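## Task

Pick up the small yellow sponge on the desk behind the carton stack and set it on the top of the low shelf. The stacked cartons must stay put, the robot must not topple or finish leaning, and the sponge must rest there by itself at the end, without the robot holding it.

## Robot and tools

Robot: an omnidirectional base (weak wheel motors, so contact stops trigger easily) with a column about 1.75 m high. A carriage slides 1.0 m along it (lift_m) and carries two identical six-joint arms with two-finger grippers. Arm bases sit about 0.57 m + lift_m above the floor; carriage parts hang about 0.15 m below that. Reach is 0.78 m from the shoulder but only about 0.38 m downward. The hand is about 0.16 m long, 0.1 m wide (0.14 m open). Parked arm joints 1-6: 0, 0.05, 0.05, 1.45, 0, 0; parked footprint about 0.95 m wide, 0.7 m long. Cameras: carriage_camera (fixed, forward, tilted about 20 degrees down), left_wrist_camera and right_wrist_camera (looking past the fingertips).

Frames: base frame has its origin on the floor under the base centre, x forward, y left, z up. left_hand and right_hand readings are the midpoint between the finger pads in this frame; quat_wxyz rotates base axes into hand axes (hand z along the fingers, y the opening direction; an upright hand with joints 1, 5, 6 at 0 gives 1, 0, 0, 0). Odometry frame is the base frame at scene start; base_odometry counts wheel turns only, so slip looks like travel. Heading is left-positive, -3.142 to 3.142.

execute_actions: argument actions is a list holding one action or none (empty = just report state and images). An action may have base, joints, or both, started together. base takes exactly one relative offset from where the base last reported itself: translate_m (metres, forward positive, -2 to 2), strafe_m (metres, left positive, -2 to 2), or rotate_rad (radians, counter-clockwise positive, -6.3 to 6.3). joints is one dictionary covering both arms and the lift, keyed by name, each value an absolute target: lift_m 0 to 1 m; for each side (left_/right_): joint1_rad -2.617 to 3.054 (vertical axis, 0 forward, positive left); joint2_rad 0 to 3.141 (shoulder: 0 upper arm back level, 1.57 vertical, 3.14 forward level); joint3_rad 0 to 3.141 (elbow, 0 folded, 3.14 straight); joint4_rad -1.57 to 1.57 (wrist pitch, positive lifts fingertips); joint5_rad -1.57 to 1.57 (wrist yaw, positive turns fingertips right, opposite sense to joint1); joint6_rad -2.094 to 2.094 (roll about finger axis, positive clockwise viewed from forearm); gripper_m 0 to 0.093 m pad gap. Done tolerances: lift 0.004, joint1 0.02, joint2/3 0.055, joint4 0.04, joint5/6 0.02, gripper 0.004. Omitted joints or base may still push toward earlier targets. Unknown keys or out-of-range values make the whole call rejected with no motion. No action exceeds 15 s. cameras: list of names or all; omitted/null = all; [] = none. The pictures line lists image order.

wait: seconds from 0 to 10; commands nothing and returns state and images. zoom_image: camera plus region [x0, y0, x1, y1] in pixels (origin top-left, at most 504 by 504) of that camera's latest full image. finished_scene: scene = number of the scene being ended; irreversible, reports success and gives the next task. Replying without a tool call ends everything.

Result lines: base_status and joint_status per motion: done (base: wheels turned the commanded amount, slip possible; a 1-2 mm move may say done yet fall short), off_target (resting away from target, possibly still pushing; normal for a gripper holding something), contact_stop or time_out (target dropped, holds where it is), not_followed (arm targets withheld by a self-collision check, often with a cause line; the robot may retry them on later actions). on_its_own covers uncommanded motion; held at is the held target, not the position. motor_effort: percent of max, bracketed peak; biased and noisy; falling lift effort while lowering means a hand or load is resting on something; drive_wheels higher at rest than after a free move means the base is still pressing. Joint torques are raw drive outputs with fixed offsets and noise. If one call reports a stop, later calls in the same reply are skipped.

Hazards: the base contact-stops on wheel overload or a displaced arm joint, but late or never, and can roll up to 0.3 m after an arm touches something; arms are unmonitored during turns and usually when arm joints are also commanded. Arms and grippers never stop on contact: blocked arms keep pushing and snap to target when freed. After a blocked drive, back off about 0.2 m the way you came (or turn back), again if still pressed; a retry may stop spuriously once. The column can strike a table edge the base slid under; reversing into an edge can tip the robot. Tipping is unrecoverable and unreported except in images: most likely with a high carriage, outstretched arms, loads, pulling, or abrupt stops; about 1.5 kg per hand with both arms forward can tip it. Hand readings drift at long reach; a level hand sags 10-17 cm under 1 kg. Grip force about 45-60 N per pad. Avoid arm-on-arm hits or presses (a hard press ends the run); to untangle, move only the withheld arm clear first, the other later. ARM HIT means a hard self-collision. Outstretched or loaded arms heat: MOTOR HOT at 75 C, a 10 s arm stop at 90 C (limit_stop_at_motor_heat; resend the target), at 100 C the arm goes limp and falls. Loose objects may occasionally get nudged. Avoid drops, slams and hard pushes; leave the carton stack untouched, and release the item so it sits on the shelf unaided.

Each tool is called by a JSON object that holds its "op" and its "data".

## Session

{"op": "execute_actions", "data": {"actions": [{"joints":{"lift_m":0.9}}], "cameras": ["carriage_camera"]}}

Scene clock: 2.93 s.
Joint torques (N m, as the arm reports them, + toward a larger angle): left_arm=[ 0.03  5.01  7.39 -0.36 -0.02 -0.04] | right_arm=[-0.2   4.56  5.13 -0.17 -0.01 -0.04]
base_odometry: x=+0.000 y=+0.000 heading=+0.000 (m, m, rad; odometry frame)
base_status: not commanded
joint_positions: lift_m=+0.900 left_joint1_rad=+0.005 left_joint2_rad=+0.049 left_joint3_rad=+0.069 left_joint4_rad=+1.445 left_joint5_rad=+0.043 left_joint6_rad=-0.027 left_gripper_m=+0.095 right_joint1_rad=+0.013 right_joint2_rad=+0.071 right_joint3_rad=+0.080 right_joint4_rad=+1.479 right_joint5_rad=-0.022 right_joint6_rad=-0.009 right_gripper_m=+0.095
joint_status: all done
motor_effort: lift_m=+31(37) drive_wheels=-1(0) (%)
left_hand: x=+0.2965 y=+0.3429 z=+1.9075 quat_wxyz=(+0.998, +0.021, +0.053, -0.012) (m; base frame)
right_hand: x=+0.2918 y=-0.3462 z=+1.9112 quat_wxyz=(+0.999, -0.011, +0.041, +0.002) (m; base frame)
pictures: carriage_camera
Images, in order (width x height): carriage_camera 672x504.

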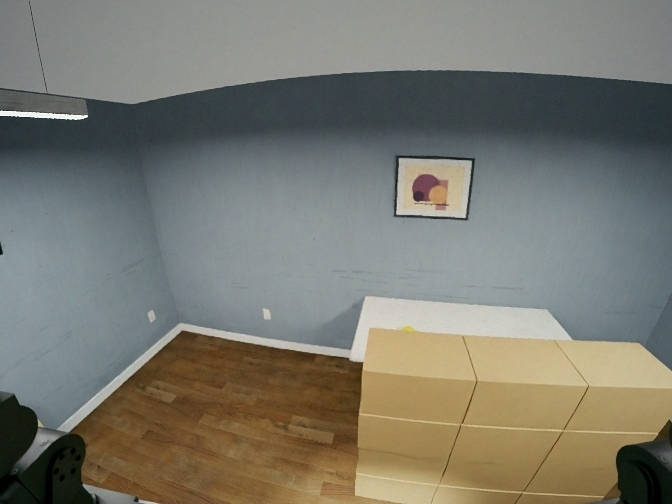

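{"op": "execute_actions", "data": {"actions": [{"base":{"strafe_m":0.7}}], "cameras": []}}

{"op": "execute_actions", "data": {"actions": [{"base":{"translate_m":1.9}}], "cameras": []}}

{"op": "execute_actions", "data": {"actions": [{"base":{"rotate_rad":-1.57},"joints":{"lift_m":0.6}}], "cameras": ["carriage_camera"]}}

Scene clock: 9.70 s.
Joint torques (N m, as the arm reports them, + toward a larger angle): left_arm=[ 0.01  5.05  7.36 -0.39 -0.02 -0.04] | right_arm=[-0.26  4.52  5.02 -0.14 -0.02 -0.05]
base_odometry: x=-0.001 y=+0.700 heading=+0.001 (m, m, rad; odometry frame)
base_status: done
joint_positions: lift_m=+0.900 left_joint1_rad=+0.005 left_joint2_rad=+0.049 left_joint3_rad=+0.069 left_joint4_rad=+1.445 left_joint5_rad=+0.043 left_joint6_rad=-0.027 left_gripper_m=+0.095 right_joint1_rad=+0.013 right_joint2_rad=+0.071 right_joint3_rad=+0.080 right_joint4_rad=+1.479 right_joint5_rad=-0.022 right_joint6_rad=-0.009 right_gripper_m=+0.095
joint_status: not commanded
motor_effort: lift_m=+31(31) drive_wheels=-5(45) (%)
left_hand: x=+0.2965 y=+0.3429 z=+1.9075 quat_wxyz=(+0.998, +0.021, +0.053, -0.012) (m; base frame)
right_hand: x=+0.2918 y=-0.3462 z=+1.9112 quat_wxyz=(+0.999, -0.011, +0.041, +0.002) (m; base frame)
pictures: none
No camera images: the call's "cameras" was empty. Leave "cameras" out to get every camera's image.

Scene clock: 15.93 s.
Joint torques (N m, as the arm reports them, + toward a larger angle): left_arm=[ 0.02  4.97  7.42 -0.4  -0.02 -0.04] | right_arm=[-0.23  4.53  5.11 -0.16 -0.01 -0.05]
base_odometry: x=+1.899 y=+0.704 heading=+0.001 (m, m, rad; odometry frame)
base_status: done
joint_positions: lift_m=+0.900 left_joint1_rad=+0.005 left_joint2_rad=+0.049 left_joint3_rad=+0.069 left_joint4_rad=+1.446 left_joint5_rad=+0.043 left_joint6_rad=-0.027 left_gripper_m=+0.095 right_joint1_rad=+0.013 right_joint2_rad=+0.071 right_joint3_rad=+0.080 right_joint4_rad=+1.480 right_joint5_rad=-0.022 right_joint6_rad=-0.009 right_gripper_m=+0.095
joint_status: not commanded
motor_effort: lift_m=+31(30) drive_wheels=-6(45) (%)
left_hand: x=+0.2962 y=+0.3429 z=+1.9075 quat_wxyz=(+0.998, +0.021, +0.052, -0.012) (m; base frame)
right_hand: x=+0.2915 y=-0.3462 z=+1.9112 quat_wxyz=(+0.999, -0.011, +0.041, +0.002) (m; base frame)
pictures: none
No camera images: the call's "cameras" was empty. Leave "cameras" out to get every camera's image.

Scene clock: 18.27 s.
Joint torques (N m, as the arm reports them, + toward a larger angle): left_arm=[-0.05  5.48  7.41 -0.69 -0.07 -0.13] | right_arm=[-0.16  4.62  5.05 -0.17 -0.03 -0.05]
base_odometry: x=+1.895 y=+0.691 heading=-0.653 (m, m, rad; odometry frame)
base_status: rotate_rad contact_stop (by the wheels' count: -0.654 of -1.570)
joint_positions: lift_m=+0.608 left_joint1_rad=+0.005 left_joint2_rad=+0.044 left_joint3_rad=+0.068 left_joint4_rad=+1.465 left_joint5_rad=+0.052 left_joint6_rad=-0.017 left_gripper_m=+0.095 right_joint1_rad=+0.012 right_joint2_rad=+0.068 right_joint3_rad=+0.081 right_joint4_rad=+1.479 right_joint5_rad=-0.020 right_joint6_rad=-0.010 right_gripper_m=+0.095
joint_status: lift_m contact_stop (moved -0.292 of -0.300)
on_its_own: lift_m is held at +0.608, not at your +0.600, since a contact_stop
motor_effort: lift_m=+30(31) drive_wheels=+31(117) (%)
left_hand: x=+0.2904 y=+0.3414 z=+1.6160 quat_wxyz=(+0.999, +0.025, +0.041, -0.007) (m; base frame)
right_hand: x=+0.2907 y=-0.3464 z=+1.6199 quat_wxyz=(+0.999, -0.011, +0.039, +0.002) (m; base frame)
pictures: carriage_camera
Images, in order (width x height): carriage_camera 672x504.

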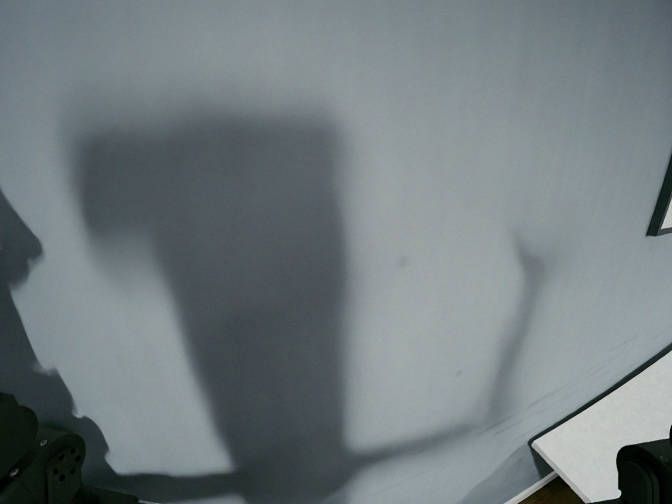

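Too close to the wall. Turn back, back up, retry.

{"op": "execute_actions", "data": {"actions": [{"base":{"rotate_rad":0.65}}], "cameras": []}}

{"op": "execute_actions", "data": {"actions": [{"base":{"translate_m":-0.4}}], "cameras": []}}

{"op": "execute_actions", "data": {"actions": [{"base":{"rotate_rad":-1.57}}], "cameras": ["carriage_camera"]}}

Scene clock: 21.93 s.
Joint torques (N m, as the arm reports them, + toward a larger angle): left_arm=[-0.01  5.43  7.4  -0.51 -0.07 -0.12] | right_arm=[-0.14  4.73  4.91 -0.12 -0.03 -0.04]
base_odometry: x=+1.895 y=+0.691 heading=-0.005 (m, m, rad; odometry frame)
base_status: done
joint_positions: lift_m=+0.608 left_joint1_rad=+0.005 left_joint2_rad=+0.044 left_joint3_rad=+0.068 left_joint4_rad=+1.452 left_joint5_rad=+0.049 left_joint6_rad=-0.019 left_gripper_m=+0.095 right_joint1_rad=+0.012 right_joint2_rad=+0.068 right_joint3_rad=+0.081 right_joint4_rad=+1.480 right_joint5_rad=-0.020 right_joint6_rad=-0.010 right_gripper_m=+0.095
joint_status: not commanded
on_its_own: lift_m is held at +0.608, not at your +0.600, since a contact_stop
motor_effort: lift_m=+30(30) drive_wheels=+25(52) (%)
left_hand: x=+0.2936 y=+0.3420 z=+1.6157 quat_wxyz=(+0.999, +0.024, +0.048, -0.008) (m; base frame)
right_hand: x=+0.2905 y=-0.3464 z=+1.6199 quat_wxyz=(+0.999, -0.011, +0.039, +0.002) (m; base frame)
pictures: none
No camera images: the call's "cameras" was empty. Leave "cameras" out to get every camera's image.

Scene clock: 24.87 s.
Joint torques (N m, as the arm reports them, + toward a larger angle): left_arm=[-0.09  5.4   7.4  -0.45 -0.06 -0.12] | right_arm=[-0.15  4.68  4.89 -0.19 -0.03 -0.05]
base_odometry: x=+1.495 y=+0.693 heading=-0.004 (m, m, rad; odometry frame)
base_status: done
joint_positions: lift_m=+0.608 left_joint1_rad=+0.005 left_joint2_rad=+0.044 left_joint3_rad=+0.068 left_joint4_rad=+1.448 left_joint5_rad=+0.049 left_joint6_rad=-0.019 left_gripper_m=+0.095 right_joint1_rad=+0.012 right_joint2_rad=+0.068 right_joint3_rad=+0.081 right_joint4_rad=+1.480 right_joint5_rad=-0.020 right_joint6_rad=-0.010 right_gripper_m=+0.095
joint_status: not commanded
on_its_own: lift_m is held at +0.608, not at your +0.600, since a contact_stop
motor_effort: lift_m=+30(30) drive_wheels=-11(51) (%)
left_hand: x=+0.2945 y=+0.3420 z=+1.6156 quat_wxyz=(+0.998, +0.024, +0.050, -0.008) (m; base frame)
right_hand: x=+0.2906 y=-0.3464 z=+1.6199 quat_wxyz=(+0.999, -0.011, +0.039, +0.002) (m; base frame)
pictures: none
No camera images: the call's "cameras" was empty. Leave "cameras" out to get every camera's image.

Scene clock: 27.97 s.
Joint torques (N m, as the arm reports them, + toward a larger angle): left_arm=[-0.03  5.43  7.45 -0.41 -0.07 -0.12] | right_arm=[-0.11  4.76  5.16 -0.12 -0.03 -0.04]
base_odometry: x=+1.495 y=+0.693 heading=-1.572 (m, m, rad; odometry frame)
base_status: done
joint_positions: lift_m=+0.608 left_joint1_rad=+0.005 left_joint2_rad=+0.044 left_joint3_rad=+0.068 left_joint4_rad=+1.448 left_joint5_rad=+0.047 left_joint6_rad=-0.019 left_gripper_m=+0.095 right_joint1_rad=+0.012 right_joint2_rad=+0.068 right_joint3_rad=+0.081 right_joint4_rad=+1.478 right_joint5_rad=-0.020 right_joint6_rad=-0.010 right_gripper_m=+0.095
joint_status: not commanded
on_its_own: lift_m is held at +0.608, not at your +0.600, since a contact_stop
motor_effort: lift_m=+30(30) drive_wheels=+24(55) (%)
left_hand: x=+0.2946 y=+0.3422 z=+1.6156 quat_wxyz=(+0.998, +0.023, +0.050, -0.008) (m; base frame)
right_hand: x=+0.2911 y=-0.3464 z=+1.6198 quat_wxyz=(+0.999, -0.011, +0.040, +0.002) (m; base frame)
pictures: carriage_camera
Images, in order (width x height): carriage_camera 672x504.

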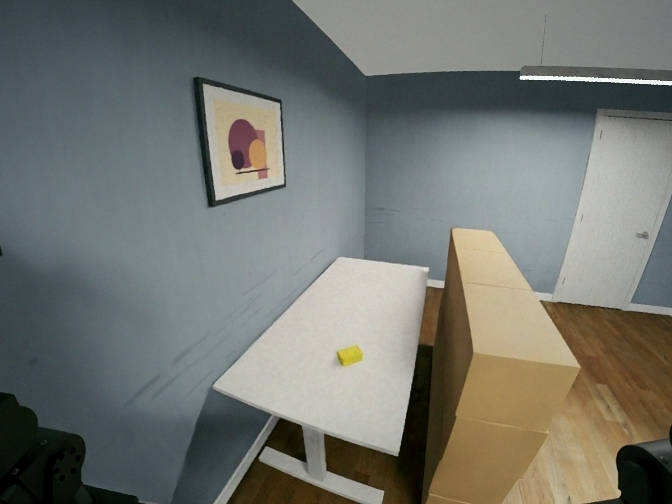

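{"op": "execute_actions", "data": {"actions": [{"base":{"strafe_m":-0.33},"joints":{"left_joint2_rad":2.2,"left_joint3_rad":1.9,"left_joint4_rad":-1.27,"left_joint1_rad":0,"left_joint5_rad":0,"left_joint6_rad":0}}], "cameras": []}}

{"op": "execute_actions", "data": {"actions": [{"base":{"translate_m":0.4},"joints":{"lift_m":0.3}}], "cameras": ["carriage_camera","left_wrist_camera"]}}

Scene clock: 33.50 s.
Joint torques (N m, as the arm reports them, + toward a larger angle): left_arm=[ -0.02 -14.54   9.84   0.19  -0.05  -0.01] | right_arm=[-0.14  4.69  5.13 -0.12 -0.01 -0.04]
base_odometry: x=+1.165 y=+0.694 heading=-1.573 (m, m, rad; odometry frame)
base_status: done
joint_positions: lift_m=+0.608 left_joint1_rad=+0.001 left_joint2_rad=+2.195 left_joint3_rad=+1.884 left_joint4_rad=-1.259 left_joint5_rad=+0.005 left_joint6_rad=-0.003 left_gripper_m=+0.095 right_joint1_rad=+0.012 right_joint2_rad=+0.068 right_joint3_rad=+0.081 right_joint4_rad=+1.478 right_joint5_rad=-0.020 right_joint6_rad=-0.010 right_gripper_m=+0.095
joint_status: all done
on_its_own: lift_m is held at +0.608, not at your +0.600, since a contact_stop
motor_effort: lift_m=+30(30) drive_wheels=-15(53) (%)
left_hand: x=+0.6964 y=+0.3495 z=+1.2441 quat_wxyz=(+0.000, -0.002, +1.000, -0.003) (m; base frame)
right_hand: x=+0.2911 y=-0.3464 z=+1.6198 quat_wxyz=(+0.999, -0.011, +0.040, +0.002) (m; base frame)
pictures: none
No camera images: the call's "cameras" was empty. Leave "cameras" out to get every camera's image.

Scene clock: 36.17 s.
Joint torques (N m, as the arm reports them, + toward a larger angle): left_arm=[  0.02 -14.37   8.82   0.32  -0.04  -0.01] | right_arm=[-0.14  4.71  5.06 -0.15 -0.02 -0.04]
base_odometry: x=+1.164 y=+0.338 heading=-1.576 (m, m, rad; odometry frame)
base_status: translate_m contact_stop (by the wheels' count: +0.355 of +0.400)
joint_positions: lift_m=+0.300 left_joint1_rad=+0.001 left_joint2_rad=+2.195 left_joint3_rad=+1.893 left_joint4_rad=-1.264 left_joint5_rad=+0.004 left_joint6_rad=-0.003 left_gripper_m=+0.095 right_joint1_rad=+0.012 right_joint2_rad=+0.068 right_joint3_rad=+0.082 right_joint4_rad=+1.475 right_joint5_rad=-0.021 right_joint6_rad=-0.010 right_gripper_m=+0.095
joint_status: all done
motor_effort: lift_m=+32(30) drive_wheels=+54(117) (%)
left_hand: x=+0.6976 y=+0.3499 z=+0.9379 quat_wxyz=(+0.002, -0.002, +1.000, -0.002) (m; base frame)
right_hand: x=+0.2914 y=-0.3463 z=+1.3115 quat_wxyz=(+0.999, -0.011, +0.041, +0.002) (m; base frame)
pictures: carriage_camera, left_wrist_camera
Images, in order (width x height): carriage_camera 672x504, left_wrist_camera 672x504.

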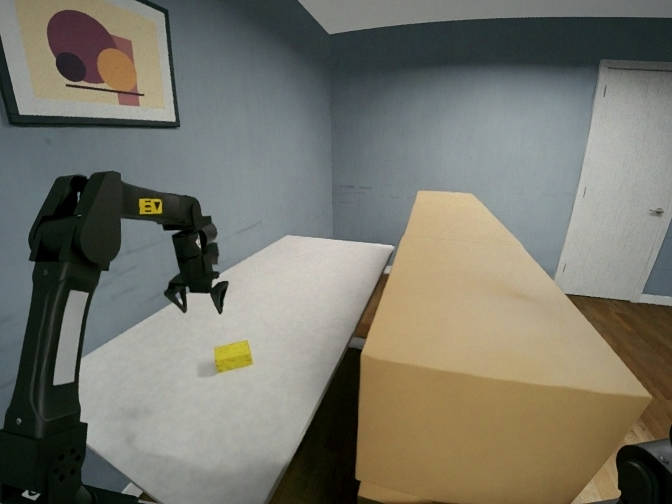

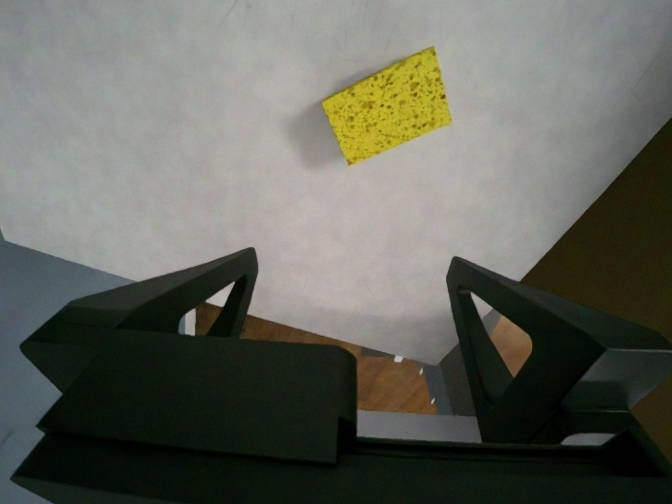

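{"op": "execute_actions", "data": {"actions": [{"base":{"translate_m":-0.12},"joints":{"left_joint2_rad":2.6,"left_joint3_rad":2.5,"left_joint4_rad":-1.47,"lift_m":0.45}}], "cameras": ["carriage_camera","left_wrist_camera"]}}

Scene clock: 39.03 s.
Joint torques (N m, as the arm reports them, + toward a larger angle): left_arm=[ -0.03 -16.59   8.39   0.3   -0.02  -0.01] | right_arm=[-0.19  4.66  4.91 -0.08 -0.01 -0.05]
base_odometry: x=+1.164 y=+0.458 heading=-1.576 (m, m, rad; odometry frame)
base_status: done
joint_positions: lift_m=+0.450 left_joint1_rad=+0.001 left_joint2_rad=+2.583 left_joint3_rad=+2.498 left_joint4_rad=-1.458 left_joint5_rad=+0.004 left_joint6_rad=-0.003 left_gripper_m=+0.095 right_joint1_rad=+0.012 right_joint2_rad=+0.068 right_joint3_rad=+0.082 right_joint4_rad=+1.476 right_joint5_rad=-0.021 right_joint6_rad=-0.010 right_gripper_m=+0.095
joint_status: all done
motor_effort: lift_m=+30(41) drive_wheels=-4(48) (%)
left_hand: x=+0.7704 y=+0.3499 z=+1.0685 quat_wxyz=(+0.014, -0.002, +1.000, -0.002) (m; base frame)
right_hand: x=+0.2912 y=-0.3463 z=+1.4617 quat_wxyz=(+0.999, -0.011, +0.040, +0.002) (m; base frame)
pictures: carriage_camera, left_wrist_camera
Images, in order (width x height): carriage_camera 672x504, left_wrist_camera 672x504.

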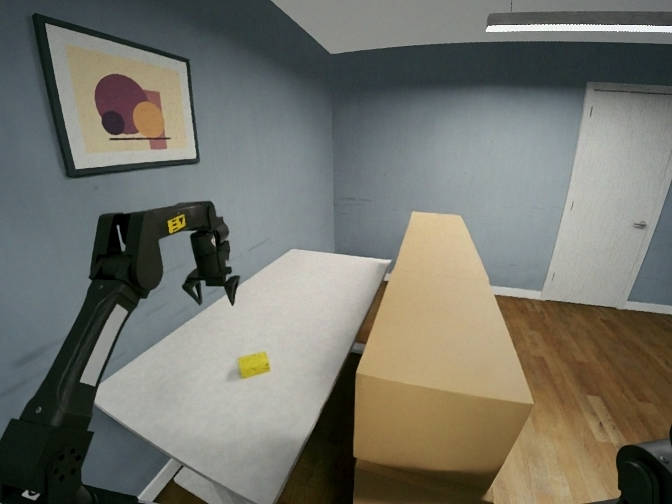

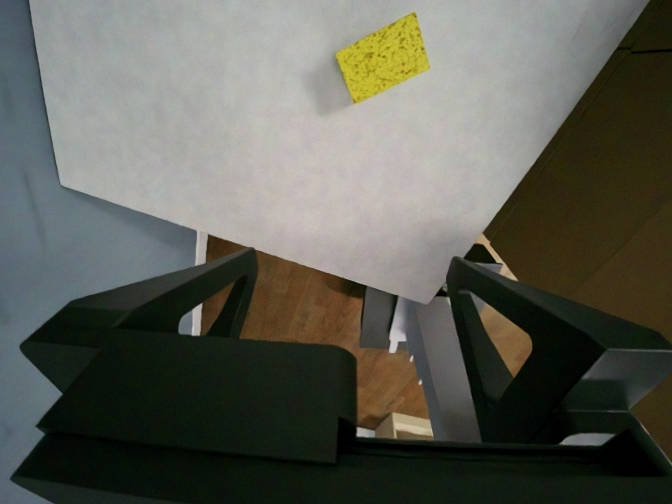

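{"op": "execute_actions", "data": {"actions": [{"base":{"translate_m":0.1},"joints":{"lift_m":0.2}}], "cameras": ["left_wrist_camera"]}}

Scene clock: 43.67 s.
Joint torques (N m, as the arm reports them, + toward a larger angle): left_arm=[  0.1  -17.66   8.34   0.31  -0.01  -0.01] | right_arm=[-0.1   4.64  5.06 -0.15  0.   -0.04]
base_odometry: x=+1.163 y=+0.361 heading=-1.580 (m, m, rad; odometry frame)
base_status: translate_m time_out (by the wheels' count: +0.097 of +0.100)
joint_positions: lift_m=+0.200 left_joint1_rad=+0.000 left_joint2_rad=+2.594 left_joint3_rad=+2.498 left_joint4_rad=-1.465 left_joint5_rad=+0.004 left_joint6_rad=-0.003 left_gripper_m=+0.095 right_joint1_rad=+0.012 right_joint2_rad=+0.068 right_joint3_rad=+0.082 right_joint4_rad=+1.476 right_joint5_rad=-0.022 right_joint6_rad=-0.010 right_gripper_m=+0.095
joint_status: all done
motor_effort: lift_m=+27(31) drive_wheels=+33(92) (%)
left_hand: x=+0.7680 y=+0.3497 z=+0.8132 quat_wxyz=(+0.005, -0.002, +1.000, -0.002) (m; base frame)
right_hand: x=+0.2912 y=-0.3462 z=+1.2119 quat_wxyz=(+0.999, -0.011, +0.040, +0.002) (m; base frame)
pictures: left_wrist_camera
Images, in order (width x height): left_wrist_camera 672x504.

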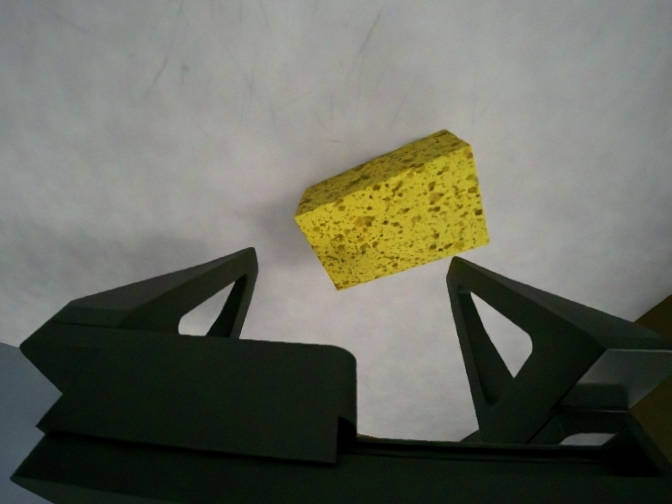

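{"op": "execute_actions", "data": {"actions": [{"joints":{"left_joint6_rad":1.2,"left_joint1_rad":-0.04}}], "cameras": ["left_wrist_camera"]}}

Scene clock: 46.53 s.
Joint torques (N m, as the arm reports them, + toward a larger angle): left_arm=[  0.28 -17.55   8.29   0.23   0.04   0.02] | right_arm=[-0.17  4.67  4.97 -0.12 -0.01 -0.04]
base_odometry: x=+1.163 y=+0.361 heading=-1.580 (m, m, rad; odometry frame)
base_status: not commanded
joint_positions: lift_m=+0.200 left_joint1_rad=-0.043 left_joint2_rad=+2.594 left_joint3_rad=+2.498 left_joint4_rad=-1.465 left_joint5_rad=+0.003 left_joint6_rad=+1.192 left_gripper_m=+0.095 right_joint1_rad=+0.012 right_joint2_rad=+0.068 right_joint3_rad=+0.082 right_joint4_rad=+1.476 right_joint5_rad=-0.022 right_joint6_rad=-0.010 right_gripper_m=+0.095
joint_status: all done
motor_effort: lift_m=+27(27) drive_wheels=+34(34) (%)
left_hand: x=+0.7675 y=+0.3282 z=+0.8132 quat_wxyz=(+0.005, +0.579, +0.815, +0.002) (m; base frame)
right_hand: x=+0.2912 y=-0.3462 z=+1.2119 quat_wxyz=(+0.999, -0.011, +0.040, +0.002) (m; base frame)
pictures: left_wrist_camera
Images, in order (width x height): left_wrist_camera 672x504.

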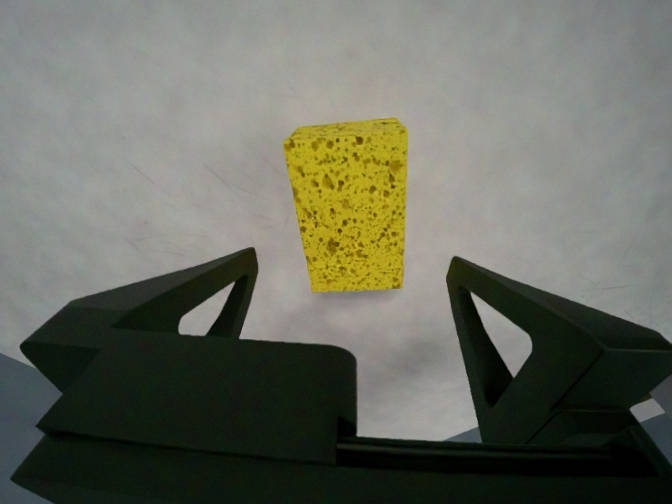

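Aligned. Descend and grip.

{"op": "execute_actions", "data": {"actions": [{"joints":{"lift_m":0.125}}], "cameras": ["left_wrist_camera"]}}

Scene clock: 48.03 s.
Joint torques (N m, as the arm reports them, + toward a larger angle): left_arm=[  0.17 -17.77   8.25   0.25   0.05   0.03] | right_arm=[-0.22  4.57  4.97 -0.12 -0.01 -0.05]
base_odometry: x=+1.163 y=+0.361 heading=-1.580 (m, m, rad; odometry frame)
base_status: not commanded
joint_positions: lift_m=+0.125 left_joint1_rad=-0.043 left_joint2_rad=+2.597 left_joint3_rad=+2.498 left_joint4_rad=-1.466 left_joint5_rad=+0.002 left_joint6_rad=+1.192 left_gripper_m=+0.095 right_joint1_rad=+0.012 right_joint2_rad=+0.068 right_joint3_rad=+0.082 right_joint4_rad=+1.476 right_joint5_rad=-0.022 right_joint6_rad=-0.010 right_gripper_m=+0.095
joint_status: all done
motor_effort: lift_m=+28(25) drive_wheels=+33(36) (%)
left_hand: x=+0.7671 y=+0.3283 z=+0.7371 quat_wxyz=(+0.003, +0.579, +0.815, +0.001) (m; base frame)
right_hand: x=+0.2912 y=-0.3462 z=+1.1369 quat_wxyz=(+0.999, -0.011, +0.040, +0.002) (m; base frame)
pictures: left_wrist_camera
Images, in order (width x height): left_wrist_camera 672x504.

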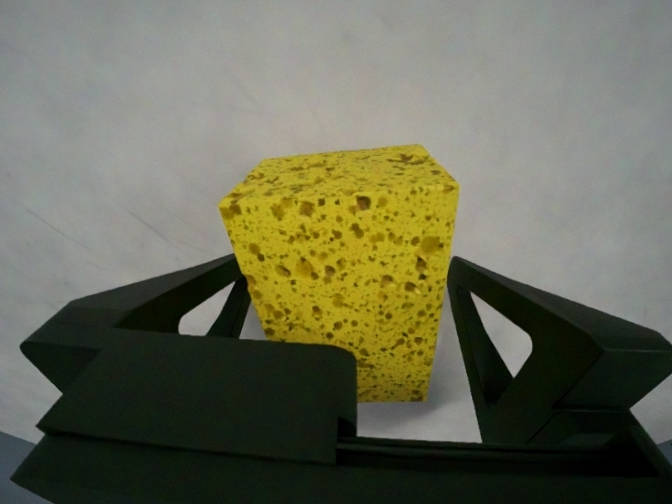

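{"op": "execute_actions", "data": {"actions": [{"joints":{"left_gripper_m":0.0}}], "cameras": []}}

{"op": "execute_actions", "data": {"actions": [{"base":{"translate_m":-0.5},"joints":{"lift_m":0.4}}], "cameras": []}}

{"op": "execute_actions", "data": {"actions": [{"base":{"rotate_rad":-1.57},"joints":{"left_joint2_rad":1.6,"left_joint3_rad":1.5}}], "cameras": ["carriage_camera"]}}

Scene clock: 50.10 s.
Joint torques (N m, as the arm reports them, + toward a larger angle): left_arm=[  0.24 -17.72   8.27   0.26   0.07   0.02] | right_arm=[-0.17  4.68  4.97 -0.13 -0.01 -0.04]
base_odometry: x=+1.163 y=+0.361 heading=-1.580 (m, m, rad; odometry frame)
base_status: not commanded
joint_positions: lift_m=+0.125 left_joint1_rad=-0.043 left_joint2_rad=+2.597 left_joint3_rad=+2.498 left_joint4_rad=-1.466 left_joint5_rad=+0.002 left_joint6_rad=+1.193 left_gripper_m=+0.061 right_joint1_rad=+0.012 right_joint2_rad=+0.068 right_joint3_rad=+0.082 right_joint4_rad=+1.476 right_joint5_rad=-0.022 right_joint6_rad=-0.010 right_gripper_m=+0.095
joint_status: left_gripper_m off_target (ended at +0.061, target +0.000)
motor_effort: lift_m=+28(28) drive_wheels=+34(33) (%)
left_hand: x=+0.7671 y=+0.3283 z=+0.7371 quat_wxyz=(+0.003, +0.579, +0.815, +0.001) (m; base frame)
right_hand: x=+0.2912 y=-0.3462 z=+1.1369 quat_wxyz=(+0.999, -0.011, +0.040, +0.002) (m; base frame)
pictures: none
No camera images: the call's "cameras" was empty. Leave "cameras" out to get every camera's image.

Scene clock: 53.33 s.
Joint torques (N m, as the arm reports them, + toward a larger angle): left_arm=[  0.1  -17.92   8.31   0.24   0.05   0.02] | right_arm=[-0.14  4.68  5.08 -0.12 -0.02 -0.05]
base_odometry: x=+1.168 y=+0.861 heading=-1.581 (m, m, rad; odometry frame)
base_status: done
joint_positions: lift_m=+0.400 left_joint1_rad=-0.041 left_joint2_rad=+2.597 left_joint3_rad=+2.498 left_joint4_rad=-1.465 left_joint5_rad=+0.002 left_joint6_rad=+1.193 left_gripper_m=+0.061 right_joint1_rad=+0.012 right_joint2_rad=+0.068 right_joint3_rad=+0.082 right_joint4_rad=+1.476 right_joint5_rad=-0.022 right_joint6_rad=-0.010 right_gripper_m=+0.095
joint_status: all done
motor_effort: lift_m=+30(42) drive_wheels=-18(56) (%)
left_hand: x=+0.7673 y=+0.3294 z=+1.0115 quat_wxyz=(+0.003, +0.578, +0.816, +0.001) (m; base frame)
right_hand: x=+0.2912 y=-0.3462 z=+1.4117 quat_wxyz=(+0.999, -0.011, +0.041, +0.002) (m; base frame)
pictures: none
No camera images: the call's "cameras" was empty. Leave "cameras" out to get every camera's image.

Scene clock: 56.43 s.
Joint torques (N m, as the arm reports them, + toward a larger angle): left_arm=[-0.37 -9.45  6.28  0.25  0.05  0.02] | right_arm=[-0.17  4.68  5.   -0.13 -0.01 -0.05]
base_odometry: x=+1.168 y=+0.861 heading=+3.134 (m, m, rad; odometry frame)
base_status: done
joint_positions: lift_m=+0.400 left_joint1_rad=-0.035 left_joint2_rad=+1.614 left_joint3_rad=+1.518 left_joint4_rad=-1.466 left_joint5_rad=+0.002 left_joint6_rad=+1.193 left_gripper_m=+0.061 right_joint1_rad=+0.012 right_joint2_rad=+0.068 right_joint3_rad=+0.082 right_joint4_rad=+1.476 right_joint5_rad=-0.022 right_joint6_rad=-0.010 right_gripper_m=+0.095
joint_status: all done
motor_effort: lift_m=+30(30) drive_wheels=+22(57) (%)
left_hand: x=+0.5534 y=+0.3398 z=+1.1395 quat_wxyz=(+0.004, +0.576, +0.817, +0.001) (m; base frame)
right_hand: x=+0.2912 y=-0.3462 z=+1.4117 quat_wxyz=(+0.999, -0.011, +0.040, +0.002) (m; base frame)
pictures: carriage_camera
Images, in order (width x height): carriage_camera 672x504.

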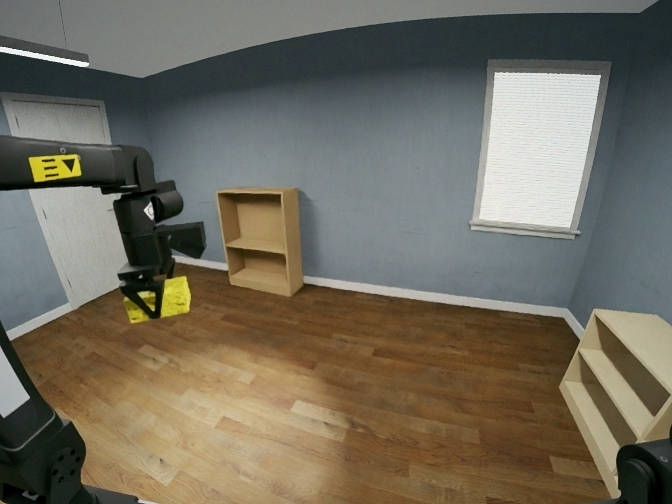

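Low shelf is to the right. Turn toward it.

{"op": "execute_actions", "data": {"actions": [{"base":{"rotate_rad":-1.57}}], "cameras": ["carriage_camera"]}}

Scene clock: 60.33 s.
Joint torques (N m, as the arm reports them, + toward a larger angle): left_arm=[-0.32 -9.47  6.31  0.27  0.06  0.03] | right_arm=[-0.16  4.67  5.   -0.13 -0.02 -0.04]
base_odometry: x=+1.168 y=+0.861 heading=+1.566 (m, m, rad; odometry frame)
base_status: done
joint_positions: lift_m=+0.400 left_joint1_rad=-0.035 left_joint2_rad=+1.614 left_joint3_rad=+1.518 left_joint4_rad=-1.466 left_joint5_rad=+0.002 left_joint6_rad=+1.193 left_gripper_m=+0.062 right_joint1_rad=+0.012 right_joint2_rad=+0.068 right_joint3_rad=+0.082 right_joint4_rad=+1.476 right_joint5_rad=-0.022 right_joint6_rad=-0.010 right_gripper_m=+0.095
joint_status: not commanded
motor_effort: lift_m=+30(30) drive_wheels=+23(60) (%)
left_hand: x=+0.5534 y=+0.3399 z=+1.1395 quat_wxyz=(+0.004, +0.576, +0.817, +0.002) (m; base frame)
right_hand: x=+0.2912 y=-0.3462 z=+1.4117 quat_wxyz=(+0.999, -0.011, +0.040, +0.002) (m; base frame)
pictures: carriage_camera
Images, in order (width x height): carriage_camera 672x504.

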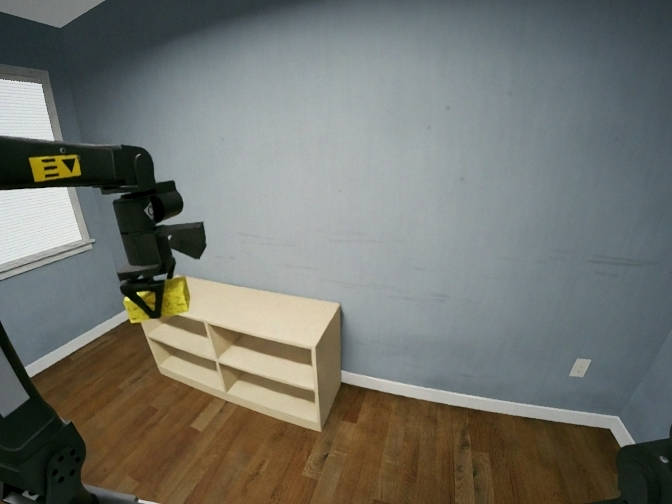

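{"op": "execute_actions", "data": {"actions": [{"base":{"translate_m":0.4},"joints":{"lift_m":0.15,"left_joint2_rad":2.2,"left_joint3_rad":1.9,"left_joint4_rad":-1.27}}], "cameras": ["carriage_camera","left_wrist_camera"]}}

Scene clock: 64.53 s.
Joint torques (N m, as the arm reports them, + toward a larger angle): left_arm=[ -0.31 -14.93   9.64   0.25   0.05   0.04] | right_arm=[-0.18  4.72  4.97 -0.2  -0.02 -0.03]
base_odometry: x=+1.171 y=+1.261 heading=+1.564 (m, m, rad; odometry frame)
base_status: done
joint_positions: lift_m=+0.150 left_joint1_rad=-0.036 left_joint2_rad=+2.200 left_joint3_rad=+1.885 left_joint4_rad=-1.271 left_joint5_rad=+0.002 left_joint6_rad=+1.193 left_gripper_m=+0.062 right_joint1_rad=+0.012 right_joint2_rad=+0.068 right_joint3_rad=+0.082 right_joint4_rad=+1.477 right_joint5_rad=-0.022 right_joint6_rad=-0.010 right_gripper_m=+0.095
joint_status: all done
motor_effort: lift_m=+32(32) drive_wheels=-15(53) (%)
left_hand: x=+0.6934 y=+0.3348 z=+0.7838 quat_wxyz=(-0.006, +0.576, +0.817, -0.005) (m; base frame)
right_hand: x=+0.2910 y=-0.3462 z=+1.1616 quat_wxyz=(+0.999, -0.011, +0.040, +0.002) (m; base frame)
pictures: carriage_camera, left_wrist_camera
Images, in order (width x height): carriage_camera 672x504, left_wrist_camera 672x504.

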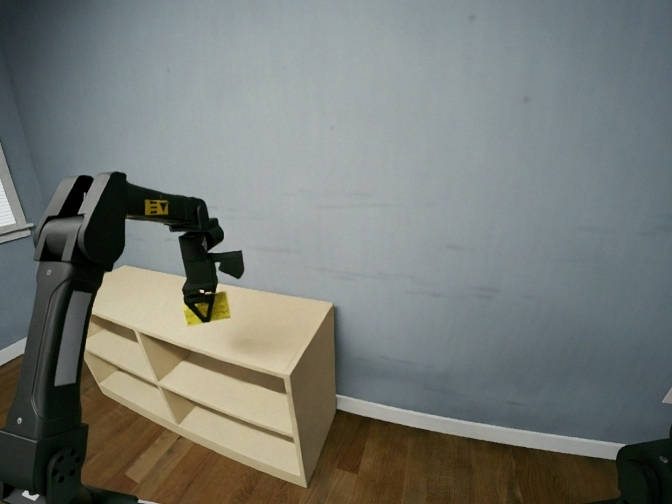

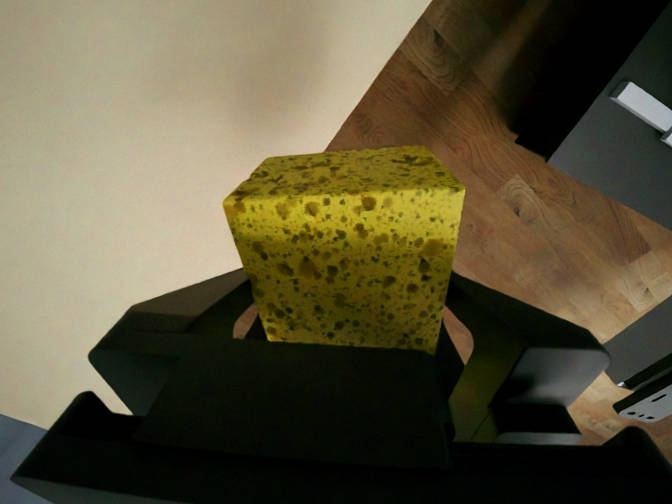

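Right at the front edge; go 0.15 more, then lower.

{"op": "execute_actions", "data": {"actions": [{"base":{"translate_m":0.15}}], "cameras": []}}

{"op": "execute_actions", "data": {"actions": [{"joints":{"lift_m":0.03}}], "cameras": ["carriage_camera","left_wrist_camera"]}}

Scene clock: 67.57 s.
Joint torques (N m, as the arm reports them, + toward a larger angle): left_arm=[ -0.07 -14.98   9.65   0.26   0.05   0.02] | right_arm=[-0.16  4.67  4.93 -0.17 -0.01 -0.05]
base_odometry: x=+1.173 y=+1.411 heading=+1.562 (m, m, rad; odometry frame)
base_status: done
joint_positions: lift_m=+0.150 left_joint1_rad=-0.039 left_joint2_rad=+2.200 left_joint3_rad=+1.885 left_joint4_rad=-1.271 left_joint5_rad=+0.002 left_joint6_rad=+1.193 left_gripper_m=+0.062 right_joint1_rad=+0.012 right_joint2_rad=+0.068 right_joint3_rad=+0.082 right_joint4_rad=+1.480 right_joint5_rad=-0.022 right_joint6_rad=-0.010 right_gripper_m=+0.095
joint_status: not commanded
motor_effort: lift_m=+32(32) drive_wheels=-18(46) (%)
left_hand: x=+0.6934 y=+0.3335 z=+0.7838 quat_wxyz=(-0.006, +0.578, +0.816, -0.005) (m; base frame)
right_hand: x=+0.2903 y=-0.3462 z=+1.1616 quat_wxyz=(+0.999, -0.011, +0.039, +0.002) (m; base frame)
pictures: none
No camera images: the call's "cameras" was empty. Leave "cameras" out to get every camera's image.

Scene clock: 68.57 s.
Joint torques (N m, as the arm reports them, + toward a larger angle): left_arm=[ -0.09 -14.89   9.2    0.29   0.05   0.01] | right_arm=[-0.13  4.7   5.04 -0.15 -0.01 -0.04]
base_odometry: x=+1.173 y=+1.411 heading=+1.562 (m, m, rad; odometry frame)
base_status: not commanded
joint_positions: lift_m=+0.030 left_joint1_rad=-0.039 left_joint2_rad=+2.200 left_joint3_rad=+1.891 left_joint4_rad=-1.270 left_joint5_rad=+0.002 left_joint6_rad=+1.193 left_gripper_m=+0.062 right_joint1_rad=+0.012 right_joint2_rad=+0.068 right_joint3_rad=+0.082 right_joint4_rad=+1.480 right_joint5_rad=-0.022 right_joint6_rad=-0.010 right_gripper_m=+0.095
joint_status: all done
motor_effort: lift_m=+32(32) drive_wheels=-14(15) (%)
left_hand: x=+0.6951 y=+0.3334 z=+0.6655 quat_wxyz=(-0.003, +0.578, +0.816, -0.003) (m; base frame)
right_hand: x=+0.2904 y=-0.3462 z=+1.0416 quat_wxyz=(+0.999, -0.011, +0.039, +0.002) (m; base frame)
pictures: carriage_camera, left_wrist_camera
Images, in order (width x height): carriage_camera 672x504, left_wrist_camera 672x504.

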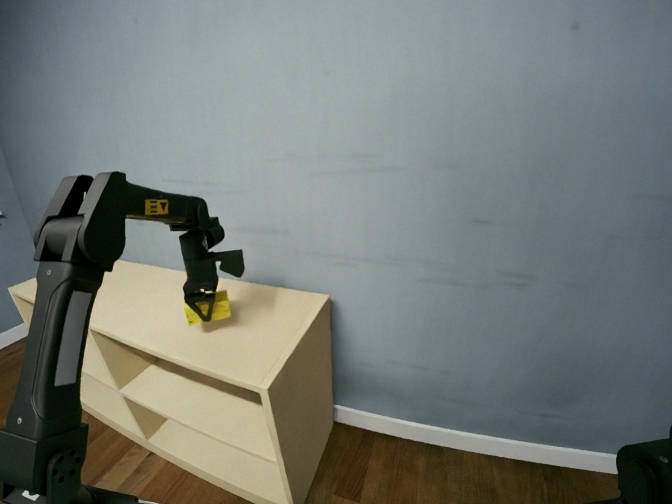

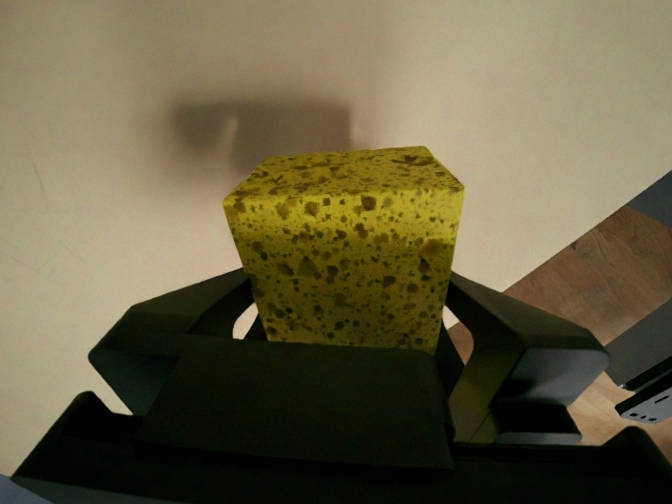

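{"op": "execute_actions", "data": {"actions": [{"joints":{"left_gripper_m":0.093}}], "cameras": []}}

{"op": "execute_actions", "data": {"actions": [{"joints":{"lift_m":0.2}}], "cameras": ["carriage_camera"]}}

Scene clock: 70.27 s.
Joint torques (N m, as the arm reports them, + toward a larger angle): left_arm=[ -0.06 -14.92   9.11   0.27   0.05   0.02] | right_arm=[-0.18  4.67  5.   -0.15 -0.02 -0.04]
base_odometry: x=+1.173 y=+1.411 heading=+1.562 (m, m, rad; odometry frame)
base_status: not commanded
joint_positions: lift_m=+0.030 left_joint1_rad=-0.039 left_joint2_rad=+2.200 left_joint3_rad=+1.891 left_joint4_rad=-1.270 left_joint5_rad=+0.002 left_joint6_rad=+1.193 left_gripper_m=+0.093 right_joint1_rad=+0.012 right_joint2_rad=+0.068 right_joint3_rad=+0.082 right_joint4_rad=+1.480 right_joint5_rad=-0.022 right_joint6_rad=-0.010 right_gripper_m=+0.095
joint_status: all done
motor_effort: lift_m=+32(32) drive_wheels=-11(13) (%)
left_hand: x=+0.6951 y=+0.3334 z=+0.6655 quat_wxyz=(-0.003, +0.578, +0.816, -0.003) (m; base frame)
right_hand: x=+0.2904 y=-0.3462 z=+1.0416 quat_wxyz=(+0.999, -0.011, +0.039, +0.002) (m; base frame)
pictures: none
No camera images: the call's "cameras" was empty. Leave "cameras" out to get every camera's image.

Scene clock: 71.47 s.
Joint torques (N m, as the arm reports them, + toward a larger angle): left_arm=[ -0.02 -14.69   9.17   0.28   0.05   0.02] | right_arm=[-0.17  4.84  5.07 -0.18 -0.03 -0.04]
base_odometry: x=+1.173 y=+1.411 heading=+1.562 (m, m, rad; odometry frame)
base_status: not commanded
joint_positions: lift_m=+0.200 left_joint1_rad=-0.039 left_joint2_rad=+2.198 left_joint3_rad=+1.891 left_joint4_rad=-1.270 left_joint5_rad=+0.002 left_joint6_rad=+1.193 left_gripper_m=+0.093 right_joint1_rad=+0.012 right_joint2_rad=+0.068 right_joint3_rad=+0.082 right_joint4_rad=+1.480 right_joint5_rad=-0.022 right_joint6_rad=-0.010 right_gripper_m=+0.095
joint_status: all done
motor_effort: lift_m=+30(37) drive_wheels=+13(15) (%)
left_hand: x=+0.6952 y=+0.3334 z=+0.8364 quat_wxyz=(-0.002, +0.578, +0.816, -0.003) (m; base frame)
right_hand: x=+0.2904 y=-0.3462 z=+1.2118 quat_wxyz=(+0.999, -0.011, +0.039, +0.002) (m; base frame)
pictures: carriage_camera
Images, in order (width x height): carriage_camera 672x504.

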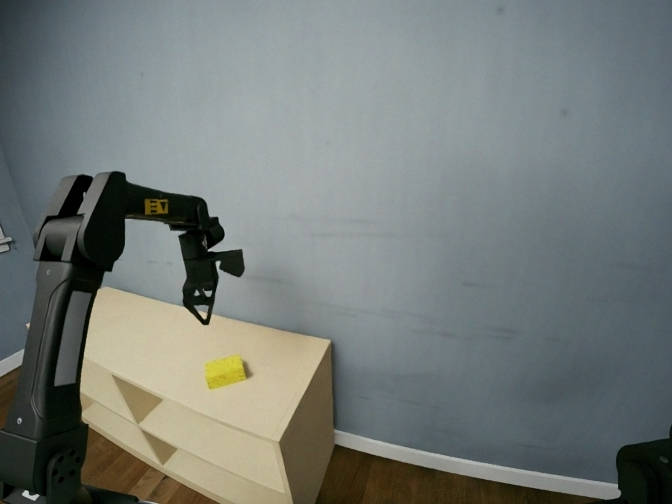

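{"op": "finished_scene", "data": {"scene": 2}}

The scene is finished: the task was done.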